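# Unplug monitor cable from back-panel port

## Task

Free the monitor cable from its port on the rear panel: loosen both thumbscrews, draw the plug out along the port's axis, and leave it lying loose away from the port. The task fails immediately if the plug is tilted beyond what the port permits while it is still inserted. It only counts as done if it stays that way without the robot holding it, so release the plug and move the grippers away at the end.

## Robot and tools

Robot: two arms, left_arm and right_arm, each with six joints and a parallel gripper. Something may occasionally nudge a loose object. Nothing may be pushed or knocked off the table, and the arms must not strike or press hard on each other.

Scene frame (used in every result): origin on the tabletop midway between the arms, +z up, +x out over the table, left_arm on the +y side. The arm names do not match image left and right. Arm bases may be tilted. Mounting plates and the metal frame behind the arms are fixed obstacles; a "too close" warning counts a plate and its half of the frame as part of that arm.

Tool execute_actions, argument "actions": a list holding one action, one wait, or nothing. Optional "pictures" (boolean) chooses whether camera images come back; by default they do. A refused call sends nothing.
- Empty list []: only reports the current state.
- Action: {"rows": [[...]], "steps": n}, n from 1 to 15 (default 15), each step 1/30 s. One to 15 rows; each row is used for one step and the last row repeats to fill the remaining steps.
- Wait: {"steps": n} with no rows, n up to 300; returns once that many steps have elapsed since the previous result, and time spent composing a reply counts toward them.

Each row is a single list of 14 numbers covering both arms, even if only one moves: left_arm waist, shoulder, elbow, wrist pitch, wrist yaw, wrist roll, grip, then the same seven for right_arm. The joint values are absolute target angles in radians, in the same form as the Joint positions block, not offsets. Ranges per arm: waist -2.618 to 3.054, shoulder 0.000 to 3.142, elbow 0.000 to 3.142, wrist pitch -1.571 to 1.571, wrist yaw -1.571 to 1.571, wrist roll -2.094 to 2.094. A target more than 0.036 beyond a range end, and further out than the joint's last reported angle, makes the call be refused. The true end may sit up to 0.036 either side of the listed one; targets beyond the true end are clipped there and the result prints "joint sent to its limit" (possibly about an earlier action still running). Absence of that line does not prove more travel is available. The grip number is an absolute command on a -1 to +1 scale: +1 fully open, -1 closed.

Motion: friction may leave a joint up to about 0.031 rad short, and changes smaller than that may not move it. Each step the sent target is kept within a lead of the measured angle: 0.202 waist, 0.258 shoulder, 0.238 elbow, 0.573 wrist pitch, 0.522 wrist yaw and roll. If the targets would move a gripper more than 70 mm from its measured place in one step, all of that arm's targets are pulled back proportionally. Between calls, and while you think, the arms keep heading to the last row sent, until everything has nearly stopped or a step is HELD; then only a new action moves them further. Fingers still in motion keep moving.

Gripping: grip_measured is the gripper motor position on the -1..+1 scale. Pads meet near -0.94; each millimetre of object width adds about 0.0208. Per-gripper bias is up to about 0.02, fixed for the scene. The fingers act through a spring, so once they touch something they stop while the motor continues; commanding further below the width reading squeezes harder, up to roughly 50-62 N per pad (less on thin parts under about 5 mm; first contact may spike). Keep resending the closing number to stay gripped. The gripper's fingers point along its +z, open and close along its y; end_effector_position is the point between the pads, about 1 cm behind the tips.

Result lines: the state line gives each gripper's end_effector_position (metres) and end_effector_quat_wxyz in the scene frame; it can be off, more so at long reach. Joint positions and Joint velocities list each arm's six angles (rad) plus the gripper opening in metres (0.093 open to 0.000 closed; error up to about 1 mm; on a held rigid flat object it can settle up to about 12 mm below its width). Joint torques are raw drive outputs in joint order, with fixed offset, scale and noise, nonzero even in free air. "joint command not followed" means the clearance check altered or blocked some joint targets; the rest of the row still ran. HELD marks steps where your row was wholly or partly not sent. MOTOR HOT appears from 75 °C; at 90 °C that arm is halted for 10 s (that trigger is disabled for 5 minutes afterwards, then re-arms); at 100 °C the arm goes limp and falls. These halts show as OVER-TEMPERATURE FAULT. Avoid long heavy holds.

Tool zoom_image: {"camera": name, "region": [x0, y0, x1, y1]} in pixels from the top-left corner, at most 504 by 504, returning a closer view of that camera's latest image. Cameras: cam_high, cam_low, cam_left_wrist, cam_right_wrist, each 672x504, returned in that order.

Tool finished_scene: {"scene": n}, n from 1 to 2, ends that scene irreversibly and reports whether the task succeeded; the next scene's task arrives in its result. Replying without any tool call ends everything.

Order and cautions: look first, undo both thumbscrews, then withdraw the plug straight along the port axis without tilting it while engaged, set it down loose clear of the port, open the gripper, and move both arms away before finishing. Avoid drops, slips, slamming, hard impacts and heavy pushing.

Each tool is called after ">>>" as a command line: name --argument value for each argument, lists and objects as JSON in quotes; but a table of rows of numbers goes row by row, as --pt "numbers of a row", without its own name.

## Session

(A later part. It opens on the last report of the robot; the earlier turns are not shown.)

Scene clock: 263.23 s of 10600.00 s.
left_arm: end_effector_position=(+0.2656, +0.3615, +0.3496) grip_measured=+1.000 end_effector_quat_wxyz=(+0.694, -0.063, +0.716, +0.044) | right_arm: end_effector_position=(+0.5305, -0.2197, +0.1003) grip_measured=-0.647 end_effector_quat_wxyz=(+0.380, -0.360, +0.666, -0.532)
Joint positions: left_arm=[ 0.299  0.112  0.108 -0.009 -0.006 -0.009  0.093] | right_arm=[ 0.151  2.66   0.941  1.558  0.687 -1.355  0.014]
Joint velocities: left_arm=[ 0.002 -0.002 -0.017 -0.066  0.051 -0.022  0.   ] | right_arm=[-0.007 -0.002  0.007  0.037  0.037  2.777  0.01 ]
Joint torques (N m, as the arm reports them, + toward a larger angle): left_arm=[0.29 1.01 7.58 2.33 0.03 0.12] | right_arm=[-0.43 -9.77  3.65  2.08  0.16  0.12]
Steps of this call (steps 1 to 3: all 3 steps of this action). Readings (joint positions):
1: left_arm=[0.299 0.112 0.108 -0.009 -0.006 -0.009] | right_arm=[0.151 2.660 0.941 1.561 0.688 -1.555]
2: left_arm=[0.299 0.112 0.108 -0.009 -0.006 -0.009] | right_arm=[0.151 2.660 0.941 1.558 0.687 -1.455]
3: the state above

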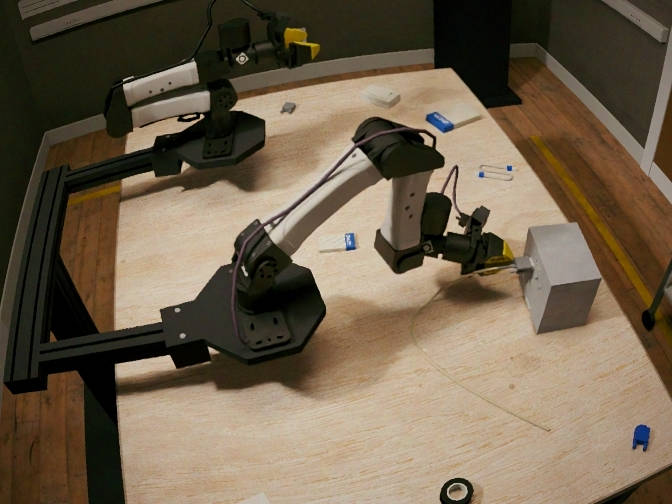

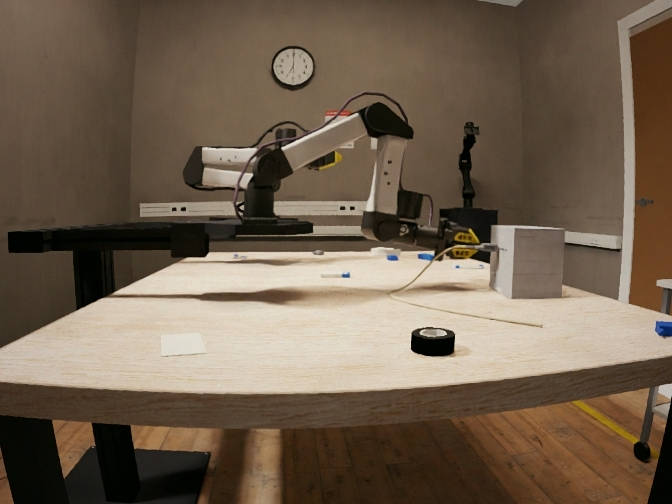

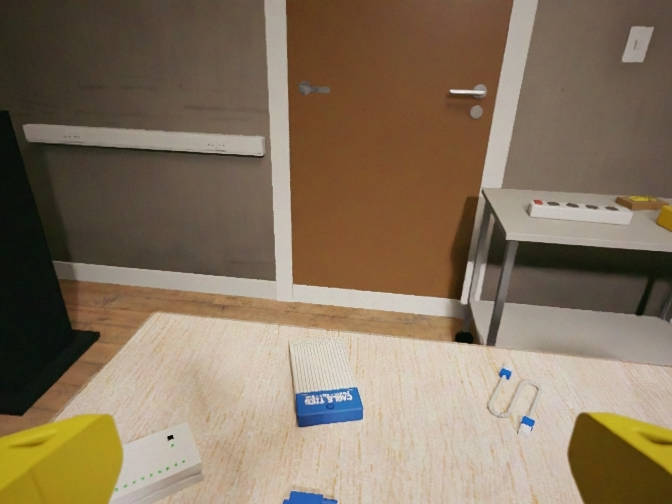

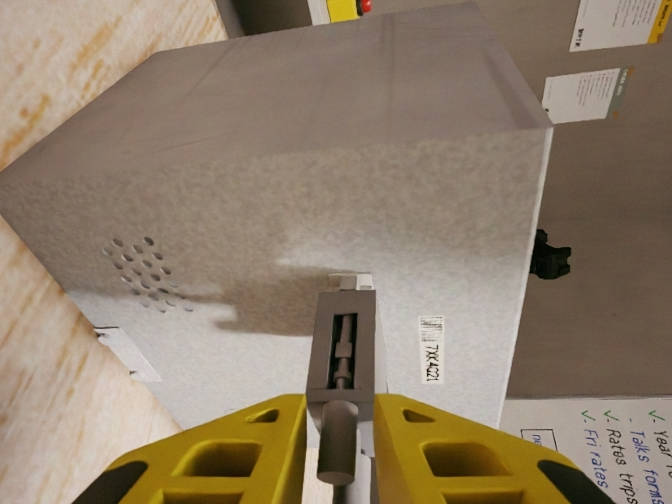

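>>> execute_actions --actions '[{"rows":[[0.3,0.1,0.1,0,0,0,1,0.146,2.664,0.94,1.56,0.68,-1.72,-0.88]]}]' --pictures false

>>> execute_actions --actions '[{"rows":[[0.3,0.1,0.1,0,0,0,1,0.146,2.664,0.94,1.56,0.68,-0.55,-0.64]]}]' --pictures false

>>> execute_actions --actions '[{"rows":[[0.3,0.1,0.1,0,0,0,1,0.146,2.664,0.94,1.56,0.68,-1.72,-0.88]]}]' --pictures false

>>> execute_actions --actions '[{"rows":[[0.3,0.1,0.1,0,0,0,1,0.146,2.664,0.94,1.56,0.68,-0.55,-0.64]]}]' --pictures false

>>> execute_actions --actions '[{"rows":[[0.3,0.1,0.1,0,0,0,1,0.146,2.664,0.94,1.56,0.68,-1.72,-0.88]]}]' --pictures false

>>> execute_actions --actions '[{"rows":[[0.3,0.1,0.1,0,0,0,1,0.146,2.664,0.94,1.56,0.68,-0.55,-0.64]]}]' --pictures false

>>> execute_actions --actions '[{"rows":[[0.3,0.1,0.1,0,0,0,1,0.146,2.664,0.94,1.56,0.68,-1.72,-0.88]]}]' --pictures false

>>> execute_actions --actions '[{"rows":[[0.3,0.1,0.1,0,0,0,1,0.146,2.664,0.94,1.56,0.68,-0.55,-0.64]]}]' --pictures false

>>> execute_actions --actions '[{"rows":[[0.3,0.1,0.1,0,0,0,1,0.146,2.664,0.94,1.56,0.68,-1.72,-0.88]]}]' --pictures false

>>> execute_actions --actions '[{"rows":[[0.3,0.1,0.1,0,0,0,1,0.146,2.664,0.94,1.56,0.68,-0.55,-0.64]]}]' --pictures false

>>> execute_actions --actions '[{"rows":[[0.3,0.1,0.1,0,0,0,1,0.146,2.664,0.94,1.56,0.68,-1.72,-0.88]]}]' --pictures false

>>> execute_actions --actions '[{"rows":[[0.3,0.1,0.1,0,0,0,1,0.146,2.664,0.94,1.56,0.68,-0.55,-0.64]]}]' --pictures false

>>> execute_actions --actions '[{"rows":[[0.3,0.1,0.1,0,0,0,1,0.146,2.664,0.94,1.56,0.68,-1.72,-0.88]]}]' --pictures false

>>> execute_actions --actions '[{"rows":[[0.3,0.1,0.1,0,0,0,1,0.146,2.664,0.94,1.56,0.68,-0.55,-0.64]]}]' --pictures false

>>> execute_actions --actions '[{"rows":[[0.3,0.1,0.1,0,0,0,1,0.146,2.664,0.94,1.56,0.68,-1.72,-0.88]]}]' --pictures false

>>> execute_actions --actions '[{"rows":[[0.3,0.1,0.1,0,0,0,1,0.146,2.664,0.94,1.56,0.68,-0.55,-0.64]]}]' --pictures false

>>> execute_actions --actions '[{"rows":[[0.3,0.1,0.1,0,0,0,1,0.146,2.664,0.94,1.56,0.68,-1.72,-0.88]]}]' --pictures false

>>> execute_actions --actions '[{"rows":[[0.3,0.1,0.1,0,0,0,1,0.146,2.664,0.94,1.56,0.68,-0.55,-0.64]]}]' --pictures false

>>> execute_actions --actions '[{"rows":[[0.3,0.1,0.1,0,0,0,1,0.146,2.664,0.94,1.56,0.68,-1.72,-0.88]]}]' --pictures false

>>> execute_actions --actions '[{"rows":[[0.3,0.1,0.1,0,0,0,1,0.146,2.664,0.94,1.56,0.68,-1.35,-0.64]]}]'

>>> zoom_image --camera "cam_right_wrist" --region '[230,250,450,500]'

Scene clock: 300.50 s of 10600.00 s.
left_arm: end_effector_position=(+0.2656, +0.3615, +0.3496) grip_measured=+1.000 end_effector_quat_wxyz=(+0.694, -0.063, +0.716, +0.044) | right_arm: end_effector_position=(+0.5306, -0.2201, +0.1016) grip_measured=-0.872 end_effector_quat_wxyz=(+0.303, -0.448, +0.608, -0.581)
Joint positions: left_arm=[ 0.299  0.112  0.108 -0.009 -0.006 -0.009  0.093] | right_arm=[ 0.151  2.66   0.941  1.564  0.689 -1.639  0.003]
Joint velocities: left_arm=[-0.017 -0.017 -0.007  0.022  0.007 -0.007  0.   ] | right_arm=[-0.012  0.007  0.002 -0.095  0.037 -0.432 -0.   ]
Joint torques (N m, as the arm reports them, + toward a larger angle): left_arm=[0.24 1.08 7.66 2.36 0.08 0.1 ] | right_arm=[-0.39 -9.61  3.51  1.98  0.08 -0.19]
Steps of this call (steps 1 to 45: the robot went on to your last target; steps 46 to 110: nothing new was sent; then 33.10 s passed at rest; steps 111 to 125: all 15 steps of this action). Readings (joint positions):
111: left_arm=[0.299 0.112 0.108 -0.009 -0.006 -0.009] | right_arm=[0.151 2.660 0.941 1.559 0.687 -0.713]
112: left_arm=[0.299 0.112 0.108 -0.009 -0.006 -0.009] | right_arm=[0.151 2.660 0.941 1.559 0.687 -0.815]
114: left_arm=[0.299 0.112 0.108 -0.009 -0.006 -0.009] | right_arm=[0.151 2.660 0.941 1.560 0.687 -1.015]
118: left_arm=[0.299 0.112 0.108 -0.009 -0.006 -0.009] | right_arm=[0.151 2.660 0.941 1.566 0.689 -1.392]
125: the state above

Scene clock: 301.00 s of 10600.00 s.
left_arm: end_effector_position=(+0.2656, +0.3615, +0.3496) grip_measured=+1.000 end_effector_quat_wxyz=(+0.694, -0.063, +0.716, +0.044) | right_arm: end_effector_position=(+0.5306, -0.2198, +0.1002) grip_measured=-0.642 end_effector_quat_wxyz=(+0.545, -0.099, +0.751, -0.361)
Joint positions: left_arm=[ 0.299  0.112  0.108 -0.009 -0.006 -0.009  0.093] | right_arm=[ 0.151  2.66   0.941  1.558  0.686 -0.625  0.014]
Joint velocities: left_arm=[-0.002 -0.012 -0.012 -0.022  0.066 -0.022  0.   ] | right_arm=[ 0.022  0.017 -0.007 -0.051 -0.051  0.447 -0.001]
Joint torques (N m, as the arm reports them, + toward a larger angle): left_arm=[0.29 1.06 7.5  2.35 0.03 0.14] | right_arm=[-0.59 -9.9   3.42  2.    0.06  0.05]
Steps of this call (steps 1 to 15: all 15 steps of this action). Readings (joint positions):
1: left_arm=[0.299 0.112 0.108 -0.009 -0.006 -0.009] | right_arm=[0.151 2.660 0.941 1.561 0.687 -1.556]
2: left_arm=[0.299 0.112 0.108 -0.009 -0.006 -0.009] | right_arm=[0.151 2.660 0.941 1.558 0.686 -1.456]
4: left_arm=[0.299 0.112 0.108 -0.009 -0.006 -0.009] | right_arm=[0.151 2.660 0.941 1.558 0.686 -1.257]
8: left_arm=[0.299 0.112 0.108 -0.009 -0.006 -0.009] | right_arm=[0.151 2.660 0.941 1.558 0.686 -0.879]
15: the state above

Scene clock: 301.50 s of 10600.00 s.
left_arm: end_effector_position=(+0.2656, +0.3615, +0.3496) grip_measured=+1.000 end_effector_quat_wxyz=(+0.694, -0.063, +0.716, +0.044) | right_arm: end_effector_position=(+0.5307, -0.2202, +0.1016) grip_measured=-0.872 end_effector_quat_wxyz=(+0.303, -0.447, +0.608, -0.581)
Joint positions: left_arm=[ 0.299  0.112  0.108 -0.009 -0.006 -0.009  0.093] | right_arm=[ 0.15   2.66   0.941  1.565  0.688 -1.637  0.003]
Joint velocities: left_arm=[-0.002  0.002 -0.017  0.007 -0.081  0.037  0.   ] | right_arm=[ 0.002 -0.022 -0.007 -0.007 -0.022 -0.491 -0.   ]
Joint torques (N m, as the arm reports them, + toward a larger angle): left_arm=[0.31 0.98 7.6  2.34 0.06 0.15] | right_arm=[-0.44 -9.39  3.35  2.05  0.12 -0.21]
Steps of this call (steps 1 to 15: all 15 steps of this action). Readings (joint positions):
1: left_arm=[0.299 0.112 0.108 -0.009 -0.006 -0.009] | right_arm=[0.151 2.660 0.941 1.559 0.687 -0.707]
2: left_arm=[0.299 0.112 0.108 -0.009 -0.006 -0.009] | right_arm=[0.151 2.660 0.941 1.559 0.687 -0.808]
4: left_arm=[0.299 0.112 0.108 -0.009 -0.006 -0.009] | right_arm=[0.150 2.660 0.941 1.561 0.687 -1.009]
8: left_arm=[0.299 0.112 0.108 -0.009 -0.006 -0.009] | right_arm=[0.150 2.660 0.941 1.566 0.688 -1.387]
15: the state above

Scene clock: 302.00 s of 10600.00 s.
left_arm: end_effector_position=(+0.2656, +0.3615, +0.3496) grip_measured=+1.000 end_effector_quat_wxyz=(+0.694, -0.063, +0.716, +0.044) | right_arm: end_effector_position=(+0.5306, -0.2199, +0.1001) grip_measured=-0.642 end_effector_quat_wxyz=(+0.545, -0.099, +0.751, -0.361)
Joint positions: left_arm=[ 0.299  0.112  0.108 -0.009 -0.006 -0.009  0.093] | right_arm=[ 0.15   2.66   0.941  1.557  0.686 -0.625  0.014]
Joint velocities: left_arm=[-0.017  0.002 -0.002  0.022 -0.007 -0.051  0.   ] | right_arm=[ 0.002 -0.007 -0.002  0.007 -0.066  0.418  0.   ]
Joint torques (N m, as the arm reports them, + toward a larger angle): left_arm=[0.34 1.1  7.47 2.33 0.06 0.12] | right_arm=[-0.76 -9.62  3.23  2.04  0.15  0.11]
Steps of this call (steps 1 to 15: all 15 steps of this action). Readings (joint positions):
1: left_arm=[0.299 0.112 0.108 -0.009 -0.006 -0.009] | right_arm=[0.150 2.660 0.941 1.561 0.686 -1.555]
2: left_arm=[0.299 0.112 0.108 -0.009 -0.006 -0.009] | right_arm=[0.150 2.660 0.941 1.558 0.686 -1.455]
4: left_arm=[0.299 0.112 0.108 -0.009 -0.006 -0.009] | right_arm=[0.150 2.660 0.941 1.558 0.686 -1.255]
8: left_arm=[0.299 0.112 0.108 -0.009 -0.006 -0.009] | right_arm=[0.150 2.660 0.941 1.557 0.686 -0.878]
15: the state above

Scene clock: 302.50 s of 10600.00 s.
left_arm: end_effector_position=(+0.2656, +0.3615, +0.3496) grip_measured=+1.000 end_effector_quat_wxyz=(+0.694, -0.063, +0.716, +0.044) | right_arm: end_effector_position=(+0.5307, -0.2203, +0.1017) grip_measured=-0.871 end_effector_quat_wxyz=(+0.303, -0.447, +0.608, -0.581)
Joint positions: left_arm=[ 0.299  0.112  0.108 -0.009 -0.006 -0.009  0.093] | right_arm=[ 0.15   2.66   0.941  1.565  0.687 -1.637  0.003]
Joint velocities: left_arm=[-0.012  0.007 -0.012 -0.051 -0.007 -0.066  0.   ] | right_arm=[-0.007 -0.012 -0.002 -0.037 -0.007 -0.432 -0.   ]
Joint torques (N m, as the arm reports them, + toward a larger angle): left_arm=[0.26 1.13 7.53 2.34 0.05 0.13] | right_arm=[-0.39 -9.32  3.66  1.99  0.13 -0.16]
Steps of this call (steps 1 to 15: all 15 steps of this action). Readings (joint positions):
1: left_arm=[0.299 0.112 0.108 -0.009 -0.006 -0.009] | right_arm=[0.150 2.660 0.941 1.559 0.686 -0.707]
2: left_arm=[0.299 0.112 0.108 -0.009 -0.006 -0.009] | right_arm=[0.150 2.660 0.941 1.559 0.686 -0.808]
4: left_arm=[0.299 0.112 0.108 -0.009 -0.006 -0.009] | right_arm=[0.150 2.660 0.941 1.561 0.687 -1.008]
8: left_arm=[0.299 0.112 0.108 -0.009 -0.006 -0.009] | right_arm=[0.150 2.660 0.941 1.566 0.687 -1.387]
15: the state above

Scene clock: 303.00 s of 10600.00 s.
left_arm: end_effector_position=(+0.2656, +0.3615, +0.3496) grip_measured=+1.000 end_effector_quat_wxyz=(+0.694, -0.063, +0.716, +0.044) | right_arm: end_effector_position=(+0.5306, -0.2200, +0.1001) grip_measured=-0.642 end_effector_quat_wxyz=(+0.545, -0.099, +0.751, -0.361)
Joint positions: left_arm=[ 0.299  0.112  0.108 -0.009 -0.006 -0.009  0.093] | right_arm=[ 0.15   2.66   0.941  1.557  0.685 -0.625  0.014]
Joint velocities: left_arm=[ 0.007  0.012  0.007 -0.022  0.007 -0.037  0.   ] | right_arm=[-0.022  0.002  0.002  0.095  0.007  0.447 -0.001]
Joint torques (N m, as the arm reports them, + toward a larger angle): left_arm=[0.27 1.05 7.54 2.34 0.08 0.15] | right_arm=[-0.29 -9.57  3.39  2.06  0.08  0.1 ]
Steps of this call (steps 1 to 15: all 15 steps of this action). Readings (joint positions):
1: left_arm=[0.299 0.112 0.108 -0.009 -0.006 -0.009] | right_arm=[0.150 2.660 0.941 1.561 0.686 -1.555]
2: left_arm=[0.299 0.112 0.108 -0.009 -0.006 -0.009] | right_arm=[0.150 2.660 0.941 1.558 0.685 -1.455]
4: left_arm=[0.299 0.112 0.108 -0.009 -0.006 -0.009] | right_arm=[0.150 2.660 0.941 1.558 0.685 -1.255]
8: left_arm=[0.299 0.112 0.108 -0.009 -0.006 -0.009] | right_arm=[0.150 2.660 0.941 1.557 0.685 -0.878]
15: the state above

Scene clock: 303.50 s of 10600.00 s.
left_arm: end_effector_position=(+0.2656, +0.3615, +0.3496) grip_measured=+1.000 end_effector_quat_wxyz=(+0.694, -0.063, +0.716, +0.044) | right_arm: end_effector_position=(+0.5308, -0.2204, +0.1018) grip_measured=-0.871 end_effector_quat_wxyz=(+0.304, -0.447, +0.608, -0.581)
Joint positions: left_arm=[ 0.299  0.112  0.108 -0.009 -0.006 -0.009  0.093] | right_arm=[ 0.149  2.66   0.941  1.566  0.687 -1.637  0.003]
Joint velocities: left_arm=[-0.012 -0.017 -0.002 -0.022  0.051 -0.022  0.   ] | right_arm=[ 0.012  0.007  0.002  0.037 -0.037 -0.505 -0.001]
Joint torques (N m, as the arm reports them, + toward a larger angle): left_arm=[0.23 0.99 7.56 2.36 0.06 0.12] | right_arm=[-0.57 -9.53  3.23  2.02  0.08 -0.17]
Steps of this call (steps 1 to 15: all 15 steps of this action). Readings (joint positions):
1: left_arm=[0.299 0.112 0.108 -0.009 -0.006 -0.009] | right_arm=[0.150 2.660 0.941 1.559 0.686 -0.707]
2: left_arm=[0.299 0.112 0.108 -0.009 -0.006 -0.009] | right_arm=[0.150 2.660 0.941 1.559 0.686 -0.808]
4: left_arm=[0.299 0.112 0.108 -0.009 -0.006 -0.009] | right_arm=[0.149 2.660 0.941 1.561 0.686 -1.008]
8: left_arm=[0.299 0.112 0.108 -0.009 -0.006 -0.009] | right_arm=[0.149 2.660 0.941 1.566 0.687 -1.387]
15: the state above

Scene clock: 304.00 s of 10600.00 s.
left_arm: end_effector_position=(+0.2656, +0.3615, +0.3496) grip_measured=+1.000 end_effector_quat_wxyz=(+0.694, -0.063, +0.716, +0.044) | right_arm: end_effector_position=(+0.5307, -0.2201, +0.1000) grip_measured=-0.642 end_effector_quat_wxyz=(+0.545, -0.099, +0.751, -0.360)
Joint positions: left_arm=[ 0.299  0.112  0.108 -0.009 -0.006 -0.009  0.093] | right_arm=[ 0.149  2.66   0.941  1.557  0.684 -0.625  0.014]
Joint velocities: left_arm=[ 0.002 -0.012  0.012 -0.007  0.007  0.022  0.   ] | right_arm=[-0.002 -0.012  0.012  0.007  0.022  0.447 -0.001]
Joint torques (N m, as the arm reports them, + toward a larger angle): left_arm=[0.26 0.95 7.62 2.36 0.05 0.12] | right_arm=[-0.36 -9.77  3.26  2.07  0.18  0.12]
Steps of this call (steps 1 to 15: all 15 steps of this action). Readings (joint positions):
1: left_arm=[0.299 0.112 0.108 -0.009 -0.006 -0.009] | right_arm=[0.149 2.660 0.941 1.561 0.685 -1.555]
2: left_arm=[0.299 0.112 0.108 -0.009 -0.006 -0.009] | right_arm=[0.149 2.660 0.941 1.558 0.684 -1.454]
4: left_arm=[0.299 0.112 0.108 -0.009 -0.006 -0.009] | right_arm=[0.149 2.660 0.941 1.558 0.684 -1.255]
8: left_arm=[0.299 0.112 0.108 -0.009 -0.006 -0.009] | right_arm=[0.149 2.660 0.941 1.557 0.684 -0.877]
15: the state above

Scene clock: 304.50 s of 10600.00 s.
left_arm: end_effector_position=(+0.2656, +0.3615, +0.3496) grip_measured=+1.000 end_effector_quat_wxyz=(+0.694, -0.063, +0.716, +0.044) | right_arm: end_effector_position=(+0.5308, -0.2206, +0.1018) grip_measured=-0.871 end_effector_quat_wxyz=(+0.304, -0.447, +0.608, -0.581)
Joint positions: left_arm=[ 0.299  0.112  0.108 -0.009 -0.006 -0.009  0.093] | right_arm=[ 0.149  2.66   0.941  1.566  0.687 -1.637  0.003]
Joint velocities: left_arm=[-0.007 -0.017  0.002 -0.007 -0.007 -0.022  0.   ] | right_arm=[-0.007  0.017 -0.007 -0.037 -0.037 -0.403  0.001]
Joint torques (N m, as the arm reports them, + toward a larger angle): left_arm=[0.3  0.98 7.65 2.34 0.07 0.12] | right_arm=[-0.49 -9.66  3.17  1.96  0.11 -0.19]
Steps of this call (steps 1 to 15: all 15 steps of this action). Readings (joint positions):
1: left_arm=[0.299 0.112 0.108 -0.009 -0.006 -0.009] | right_arm=[0.149 2.660 0.941 1.559 0.685 -0.707]
2: left_arm=[0.299 0.112 0.108 -0.009 -0.006 -0.009] | right_arm=[0.149 2.660 0.941 1.559 0.685 -0.808]
4: left_arm=[0.299 0.112 0.108 -0.009 -0.006 -0.009] | right_arm=[0.149 2.660 0.941 1.561 0.686 -1.008]
8: left_arm=[0.299 0.112 0.108 -0.009 -0.006 -0.009] | right_arm=[0.149 2.660 0.941 1.566 0.686 -1.387]
15: the state above

Scene clock: 305.00 s of 10600.00 s.
left_arm: end_effector_position=(+0.2656, +0.3615, +0.3496) grip_measured=+1.000 end_effector_quat_wxyz=(+0.694, -0.063, +0.716, +0.044) | right_arm: end_effector_position=(+0.5308, -0.2202, +0.1002) grip_measured=-0.642 end_effector_quat_wxyz=(+0.545, -0.099, +0.751, -0.360)
Joint positions: left_arm=[ 0.299  0.112  0.108 -0.009 -0.006 -0.009  0.093] | right_arm=[ 0.149  2.66   0.941  1.558  0.684 -0.625  0.014]
Joint velocities: left_arm=[ 0.007 -0.002 -0.007 -0.051 -0.007 -0.037  0.   ] | right_arm=[-0.012 -0.007  0.002 -0.022  0.037  0.447 -0.   ]
Joint torques (N m, as the arm reports them, + toward a larger angle): left_arm=[0.26 1.01 7.59 2.36 0.04 0.14] | right_arm=[-0.43 -9.5   3.54  2.1   0.1   0.1 ]
Steps of this call (steps 1 to 15: all 15 steps of this action). Readings (joint positions):
1: left_arm=[0.299 0.112 0.108 -0.009 -0.006 -0.009] | right_arm=[0.149 2.660 0.941 1.561 0.685 -1.555]
2: left_arm=[0.299 0.112 0.108 -0.009 -0.006 -0.009] | right_arm=[0.149 2.660 0.941 1.558 0.684 -1.454]
4: left_arm=[0.299 0.112 0.108 -0.009 -0.006 -0.009] | right_arm=[0.149 2.660 0.941 1.558 0.684 -1.255]
8: left_arm=[0.299 0.112 0.108 -0.009 -0.006 -0.009] | right_arm=[0.149 2.660 0.941 1.558 0.684 -0.878]
15: the state above

Scene clock: 305.50 s of 10600.00 s.
left_arm: end_effector_position=(+0.2656, +0.3615, +0.3496) grip_measured=+1.000 end_effector_quat_wxyz=(+0.694, -0.063, +0.716, +0.044) | right_arm: end_effector_position=(+0.5309, -0.2207, +0.1019) grip_measured=-0.871 end_effector_quat_wxyz=(+0.304, -0.447, +0.608, -0.581)
Joint positions: left_arm=[ 0.299  0.112  0.108 -0.009 -0.006 -0.009  0.093] | right_arm=[ 0.149  2.66   0.941  1.566  0.686 -1.637  0.003]
Joint velocities: left_arm=[ 0.022  0.007 -0.002  0.022  0.022  0.007  0.   ] | right_arm=[ 0.002 -0.007  0.002  0.007  0.007 -0.418 -0.   ]
Joint torques (N m, as the arm reports them, + toward a larger angle): left_arm=[0.24 0.97 7.5  2.33 0.05 0.15] | right_arm=[-0.38 -9.78  3.39  1.95  0.04 -0.15]
Steps of this call (steps 1 to 15: all 15 steps of this action). Readings (joint positions):
1: left_arm=[0.299 0.112 0.108 -0.009 -0.006 -0.009] | right_arm=[0.149 2.660 0.941 1.560 0.685 -0.707]
2: left_arm=[0.299 0.112 0.108 -0.009 -0.006 -0.009] | right_arm=[0.149 2.660 0.941 1.560 0.684 -0.808]
4: left_arm=[0.299 0.112 0.108 -0.009 -0.006 -0.009] | right_arm=[0.149 2.660 0.941 1.561 0.685 -1.008]
8: left_arm=[0.299 0.112 0.108 -0.009 -0.006 -0.009] | right_arm=[0.149 2.660 0.941 1.567 0.686 -1.387]
15: the state above

Scene clock: 306.00 s of 10600.00 s.
left_arm: end_effector_position=(+0.2656, +0.3615, +0.3496) grip_measured=+1.000 end_effector_quat_wxyz=(+0.694, -0.063, +0.716, +0.044) | right_arm: end_effector_position=(+0.5308, -0.2204, +0.1003) grip_measured=-0.642 end_effector_quat_wxyz=(+0.545, -0.099, +0.750, -0.361)
Joint positions: left_arm=[ 0.299  0.112  0.108 -0.009 -0.006 -0.009  0.093] | right_arm=[ 0.149  2.66   0.941  1.559  0.684 -0.625  0.014]
Joint velocities: left_arm=[-0.002 -0.002  0.007  0.007 -0.066  0.007  0.   ] | right_arm=[ 0.002  0.002 -0.012 -0.007 -0.066  0.403 -0.   ]
Joint torques (N m, as the arm reports them, + toward a larger angle): left_arm=[0.26 0.99 7.62 2.36 0.07 0.12] | right_arm=[-0.2  -9.65  3.57  2.06  0.1   0.09]
Steps of this call (steps 1 to 15: all 15 steps of this action). Readings (joint positions):
1: left_arm=[0.299 0.112 0.108 -0.009 -0.006 -0.009] | right_arm=[0.149 2.660 0.941 1.562 0.685 -1.555]
2: left_arm=[0.299 0.112 0.108 -0.009 -0.006 -0.009] | right_arm=[0.149 2.660 0.941 1.559 0.684 -1.455]
4: left_arm=[0.299 0.112 0.108 -0.009 -0.006 -0.009] | right_arm=[0.149 2.660 0.941 1.559 0.684 -1.256]
8: left_arm=[0.299 0.112 0.108 -0.009 -0.006 -0.009] | right_arm=[0.149 2.660 0.941 1.559 0.684 -0.878]
15: the state above

Scene clock: 306.50 s of 10600.00 s.
left_arm: end_effector_position=(+0.2656, +0.3615, +0.3496) grip_measured=+1.000 end_effector_quat_wxyz=(+0.694, -0.063, +0.716, +0.044) | right_arm: end_effector_position=(+0.5309, -0.2207, +0.1020) grip_measured=-0.871 end_effector_quat_wxyz=(+0.304, -0.447, +0.608, -0.581)
Joint positions: left_arm=[ 0.299  0.112  0.108 -0.009 -0.006 -0.009  0.093] | right_arm=[ 0.149  2.66   0.941  1.567  0.687 -1.638  0.003]
Joint velocities: left_arm=[ 0.007  0.002  0.002 -0.022 -0.022  0.051  0.   ] | right_arm=[ 0.007 -0.007  0.002 -0.037  0.051 -0.447 -0.001]
Joint torques (N m, as the arm reports them, + toward a larger angle): left_arm=[0.33 1.07 7.67 2.37 0.06 0.11] | right_arm=[-0.22 -9.87  3.69  1.88  0.13 -0.19]
Steps of this call (steps 1 to 15: all 15 steps of this action). Readings (joint positions):
1: left_arm=[0.299 0.112 0.108 -0.009 -0.006 -0.009] | right_arm=[0.149 2.660 0.941 1.560 0.685 -0.707]
2: left_arm=[0.299 0.112 0.108 -0.009 -0.006 -0.009] | right_arm=[0.149 2.660 0.941 1.560 0.684 -0.808]
4: left_arm=[0.299 0.112 0.108 -0.009 -0.006 -0.009] | right_arm=[0.149 2.660 0.941 1.561 0.685 -1.009]
8: left_arm=[0.299 0.112 0.108 -0.009 -0.006 -0.009] | right_arm=[0.149 2.660 0.941 1.568 0.686 -1.388]
15: the state above

Scene clock: 307.00 s of 10600.00 s.
left_arm: end_effector_position=(+0.2656, +0.3615, +0.3496) grip_measured=+1.000 end_effector_quat_wxyz=(+0.694, -0.063, +0.716, +0.044) | right_arm: end_effector_position=(+0.5308, -0.2205, +0.1008) grip_measured=-0.642 end_effector_quat_wxyz=(+0.546, -0.098, +0.750, -0.361)
Joint positions: left_arm=[ 0.299  0.112  0.108 -0.009 -0.006 -0.009  0.093] | right_arm=[ 0.149  2.66   0.941  1.561  0.685 -0.625  0.014]
Joint velocities: left_arm=[-0.002  0.002  0.002 -0.051 -0.022  0.007  0.   ] | right_arm=[ 0.017 -0.002 -0.002  0.022 -0.081  0.491 -0.001]
Joint torques (N m, as the arm reports them, + toward a larger angle): left_arm=[0.35 1.05 7.51 2.36 0.07 0.13] | right_arm=[-0.22 -9.62  3.5   2.04  0.06  0.15]
Steps of this call (steps 1 to 15: all 15 steps of this action). Readings (joint positions):
1: left_arm=[0.299 0.112 0.108 -0.009 -0.006 -0.009] | right_arm=[0.149 2.660 0.941 1.564 0.686 -1.556]
2: left_arm=[0.299 0.112 0.108 -0.009 -0.006 -0.009] | right_arm=[0.149 2.660 0.941 1.562 0.685 -1.456]
4: left_arm=[0.299 0.112 0.108 -0.009 -0.006 -0.009] | right_arm=[0.149 2.660 0.941 1.562 0.685 -1.257]
8: left_arm=[0.299 0.112 0.108 -0.009 -0.006 -0.009] | right_arm=[0.149 2.660 0.941 1.561 0.685 -0.879]
15: the state above

Scene clock: 307.50 s of 10600.00 s.
left_arm: end_effector_position=(+0.2656, +0.3615, +0.3496) grip_measured=+1.000 end_effector_quat_wxyz=(+0.694, -0.063, +0.716, +0.044) | right_arm: end_effector_position=(+0.5310, -0.2208, +0.1021) grip_measured=-0.871 end_effector_quat_wxyz=(+0.304, -0.447, +0.608, -0.581)
Joint positions: left_arm=[ 0.299  0.112  0.108 -0.009 -0.006 -0.009  0.093] | right_arm=[ 0.148  2.66   0.941  1.567  0.686 -1.639  0.003]
Joint velocities: left_arm=[-0.017  0.002 -0.002  0.051  0.037 -0.037  0.   ] | right_arm=[ 0.002 -0.007  0.007 -0.037 -0.022 -0.388 -0.   ]
Joint torques (N m, as the arm reports them, + toward a larger angle): left_arm=[0.27 1.06 7.69 2.34 0.05 0.12] | right_arm=[-0.64 -9.82  3.73  1.96  0.14 -0.23]
Steps of this call (steps 1 to 15: all 15 steps of this action). Readings (joint positions):
1: left_arm=[0.299 0.112 0.108 -0.009 -0.006 -0.009] | right_arm=[0.149 2.660 0.941 1.563 0.686 -0.707]
2: left_arm=[0.299 0.112 0.108 -0.009 -0.006 -0.009] | right_arm=[0.149 2.660 0.941 1.562 0.684 -0.808]
4: left_arm=[0.299 0.112 0.108 -0.009 -0.006 -0.009] | right_arm=[0.148 2.660 0.941 1.563 0.684 -1.009]
8: left_arm=[0.299 0.112 0.108 -0.009 -0.006 -0.009] | right_arm=[0.148 2.660 0.941 1.569 0.686 -1.388]
15: the state above

Scene clock: 308.00 s of 10600.00 s.
left_arm: end_effector_position=(+0.2656, +0.3615, +0.3496) grip_measured=+1.000 end_effector_quat_wxyz=(+0.694, -0.063, +0.716, +0.044) | right_arm: end_effector_position=(+0.5309, -0.2206, +0.1010) grip_measured=-0.642 end_effector_quat_wxyz=(+0.546, -0.098, +0.750, -0.361)
Joint positions: left_arm=[ 0.299  0.112  0.108 -0.009 -0.006 -0.009  0.093] | right_arm=[ 0.148  2.66   0.941  1.562  0.684 -0.625  0.014]
Joint velocities: left_arm=[-0.002 -0.022 -0.002 -0.022  0.051  0.007  0.   ] | right_arm=[-0.022  0.007 -0.002  0.022 -0.022  0.388  0.001]
Joint torques (N m, as the arm reports them, + toward a larger angle): left_arm=[0.31 1.03 7.56 2.35 0.06 0.11] | right_arm=[-0.3  -9.56  3.41  2.03  0.09  0.14]
Steps of this call (steps 1 to 15: all 15 steps of this action). Readings (joint positions):
1: left_arm=[0.299 0.112 0.108 -0.009 -0.006 -0.009] | right_arm=[0.148 2.660 0.941 1.565 0.685 -1.557]
2: left_arm=[0.299 0.112 0.108 -0.009 -0.006 -0.009] | right_arm=[0.148 2.660 0.941 1.563 0.684 -1.457]
4: left_arm=[0.299 0.112 0.108 -0.009 -0.006 -0.009] | right_arm=[0.148 2.660 0.941 1.563 0.684 -1.257]
8: left_arm=[0.299 0.112 0.108 -0.009 -0.006 -0.009] | right_arm=[0.148 2.660 0.941 1.562 0.684 -0.879]
15: the state above

Scene clock: 308.50 s of 10600.00 s.
left_arm: end_effector_position=(+0.2656, +0.3615, +0.3496) grip_measured=+1.000 end_effector_quat_wxyz=(+0.694, -0.063, +0.716, +0.044) | right_arm: end_effector_position=(+0.5311, -0.2207, +0.1021) grip_measured=-0.871 end_effector_quat_wxyz=(+0.304, -0.448, +0.607, -0.581)
Joint positions: left_arm=[ 0.299  0.112  0.108 -0.009 -0.006 -0.009  0.093] | right_arm=[ 0.148  2.66   0.941  1.568  0.684 -1.64   0.003]
Joint velocities: left_arm=[-0.002 -0.002 -0.022  0.022 -0.007  0.037  0.   ] | right_arm=[-0.007 -0.007 -0.007 -0.007  0.007 -0.52  -0.001]
Joint torques (N m, as the arm reports them, + toward a larger angle): left_arm=[0.31 1.14 7.52 2.34 0.07 0.13] | right_arm=[-0.56 -9.47  3.4   1.99  0.13 -0.18]
Steps of this call (steps 1 to 15: all 15 steps of this action). Readings (joint positions):
1: left_arm=[0.299 0.112 0.108 -0.009 -0.006 -0.009] | right_arm=[0.148 2.660 0.941 1.563 0.685 -0.707]
2: left_arm=[0.299 0.112 0.108 -0.009 -0.006 -0.009] | right_arm=[0.148 2.660 0.941 1.563 0.684 -0.808]
4: left_arm=[0.299 0.112 0.108 -0.009 -0.006 -0.009] | right_arm=[0.148 2.660 0.941 1.563 0.683 -1.009]
8: left_arm=[0.299 0.112 0.108 -0.009 -0.006 -0.009] | right_arm=[0.148 2.660 0.941 1.570 0.685 -1.388]
15: the state above

Scene clock: 309.00 s of 10600.00 s.
left_arm: end_effector_position=(+0.2656, +0.3615, +0.3496) grip_measured=+1.000 end_effector_quat_wxyz=(+0.694, -0.063, +0.716, +0.044) | right_arm: end_effector_position=(+0.5309, -0.2207, +0.1010) grip_measured=-0.642 end_effector_quat_wxyz=(+0.546, -0.098, +0.750, -0.360)
Joint positions: left_arm=[ 0.299  0.112  0.108 -0.009 -0.006 -0.009  0.093] | right_arm=[ 0.148  2.66   0.941  1.562  0.684 -0.625  0.014]
Joint velocities: left_arm=[-0.002 -0.012  0.012 -0.007 -0.022  0.007  0.   ] | right_arm=[ 0.002 -0.002  0.007 -0.037 -0.007  0.476 -0.   ]
Joint torques (N m, as the arm reports them, + toward a larger angle): left_arm=[0.17 1.09 7.55 2.35 0.07 0.16] | right_arm=[-0.29 -9.53  3.59  1.97  0.15  0.12]
Steps of this call (steps 1 to 15: all 15 steps of this action). Readings (joint positions):
1: left_arm=[0.299 0.112 0.108 -0.009 -0.006 -0.009] | right_arm=[0.148 2.660 0.941 1.566 0.684 -1.558]
2: left_arm=[0.299 0.112 0.108 -0.009 -0.006 -0.009] | right_arm=[0.148 2.660 0.941 1.563 0.684 -1.457]
4: left_arm=[0.299 0.112 0.108 -0.009 -0.006 -0.009] | right_arm=[0.148 2.660 0.941 1.563 0.684 -1.258]
8: left_arm=[0.299 0.112 0.108 -0.009 -0.006 -0.009] | right_arm=[0.148 2.660 0.941 1.562 0.684 -0.880]
15: the state above

Scene clock: 309.50 s of 10600.00 s.
left_arm: end_effector_position=(+0.2656, +0.3615, +0.3496) grip_measured=+1.000 end_effector_quat_wxyz=(+0.694, -0.063, +0.716, +0.044) | right_arm: end_effector_position=(+0.5310, -0.2208, +0.1022) grip_measured=-0.871 end_effector_quat_wxyz=(+0.304, -0.448, +0.607, -0.582)
Joint positions: left_arm=[ 0.299  0.112  0.108 -0.009 -0.006 -0.009  0.093] | right_arm=[ 0.148  2.66   0.941  1.568  0.685 -1.64   0.003]
Joint velocities: left_arm=[-0.002  0.017 -0.002 -0.081  0.037 -0.037  0.   ] | right_arm=[ 0.002  0.002 -0.017 -0.007  0.007 -0.432 -0.001]
Joint torques (N m, as the arm reports them, + toward a larger angle): left_arm=[0.18 1.1  7.62 2.36 0.07 0.15] | right_arm=[-0.37 -9.95  3.69  1.98  0.09 -0.18]
Steps of this call (steps 1 to 15: all 15 steps of this action). Readings (joint positions):
1: left_arm=[0.299 0.112 0.108 -0.009 -0.006 -0.009] | right_arm=[0.148 2.660 0.941 1.563 0.684 -0.707]
2: left_arm=[0.299 0.112 0.108 -0.009 -0.006 -0.009] | right_arm=[0.148 2.660 0.941 1.563 0.683 -0.808]
4: left_arm=[0.299 0.112 0.108 -0.009 -0.006 -0.009] | right_arm=[0.148 2.660 0.941 1.563 0.683 -1.009]
8: left_arm=[0.299 0.112 0.108 -0.009 -0.006 -0.009] | right_arm=[0.148 2.660 0.941 1.570 0.684 -1.389]
15: the state above

Scene clock: 310.00 s of 10600.00 s.
left_arm: end_effector_position=(+0.2656, +0.3615, +0.3496) grip_measured=+1.000 end_effector_quat_wxyz=(+0.694, -0.063, +0.716, +0.044) | right_arm: end_effector_position=(+0.5309, -0.2208, +0.1012) grip_measured=-0.642 end_effector_quat_wxyz=(+0.378, -0.363, +0.663, -0.535)
Joint positions: left_arm=[ 0.299  0.112  0.108 -0.009 -0.006 -0.009  0.093] | right_arm=[ 0.148  2.66   0.941  1.563  0.684 -1.369  0.014]
Joint velocities: left_arm=[ 0.002 -0.007  0.022 -0.081  0.007  0.051  0.   ] | right_arm=[-0.007 -0.007 -0.022  0.022  0.051  0.037 -0.001]
Joint torques (N m, as the arm reports them, + toward a larger angle): left_arm=[0.36 1.01 7.66 2.35 0.06 0.14] | right_arm=[-0.24 -9.84  3.4   2.01  0.11  0.05]
Steps of this call (steps 1 to 15: all 15 steps of this action). Readings (joint positions):
1: left_arm=[0.299 0.112 0.108 -0.009 -0.006 -0.009] | right_arm=[0.148 2.660 0.941 1.566 0.684 -1.596]
2: left_arm=[0.299 0.112 0.108 -0.009 -0.006 -0.009] | right_arm=[0.148 2.660 0.941 1.564 0.684 -1.548]
4: left_arm=[0.299 0.112 0.108 -0.009 -0.006 -0.009] | right_arm=[0.148 2.660 0.941 1.564 0.684 -1.479]
8: left_arm=[0.299 0.112 0.108 -0.009 -0.006 -0.009] | right_arm=[0.148 2.660 0.941 1.563 0.684 -1.408]
15: the state above

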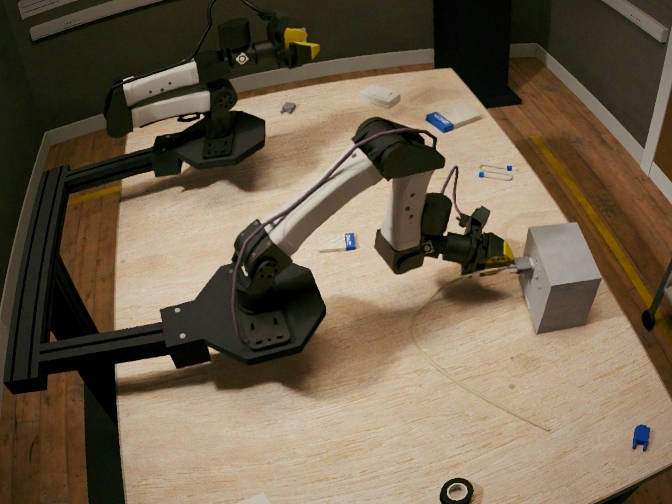

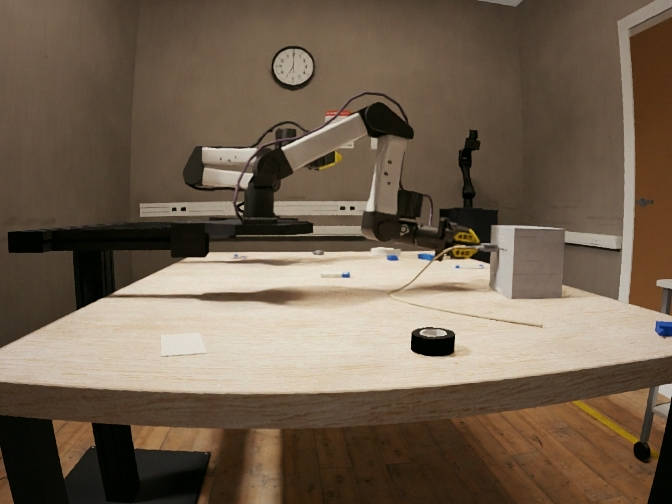

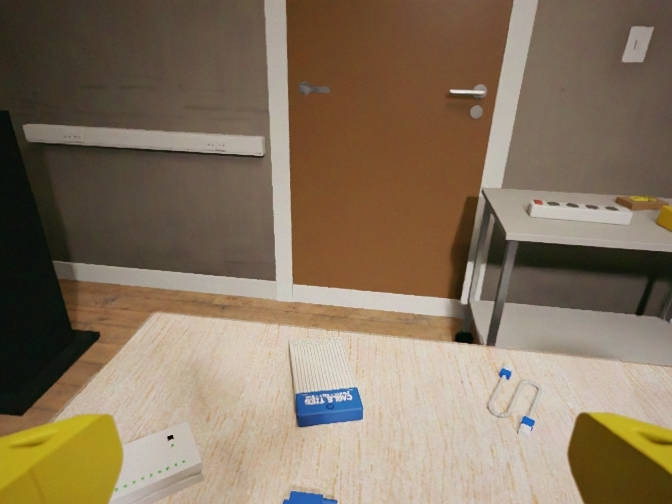

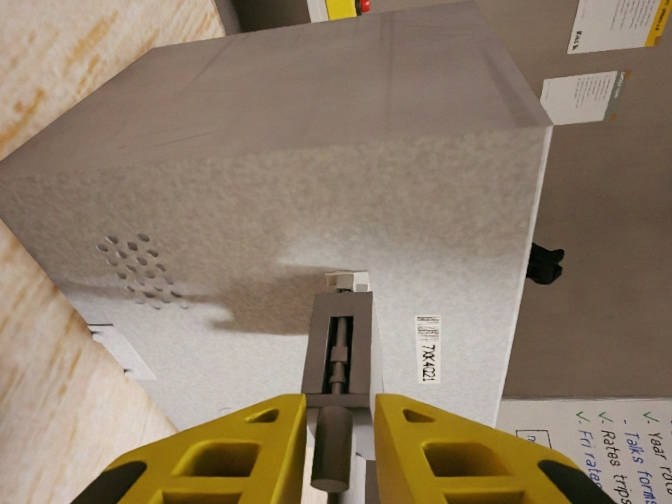

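Region (230, 250, 450, 500) of cam_right_wrist's 672x504 image, scaled by 2.016, with more detail than that image has; it fills the left 444 columns of this view, and the rest is white.

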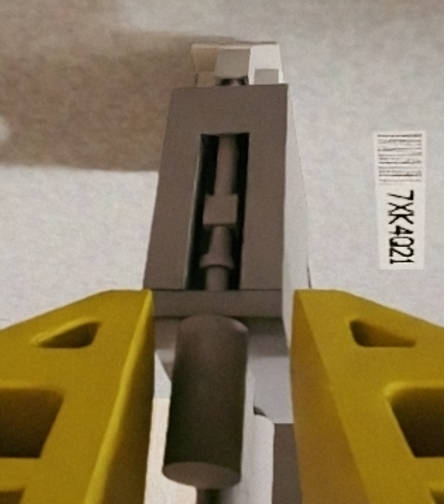

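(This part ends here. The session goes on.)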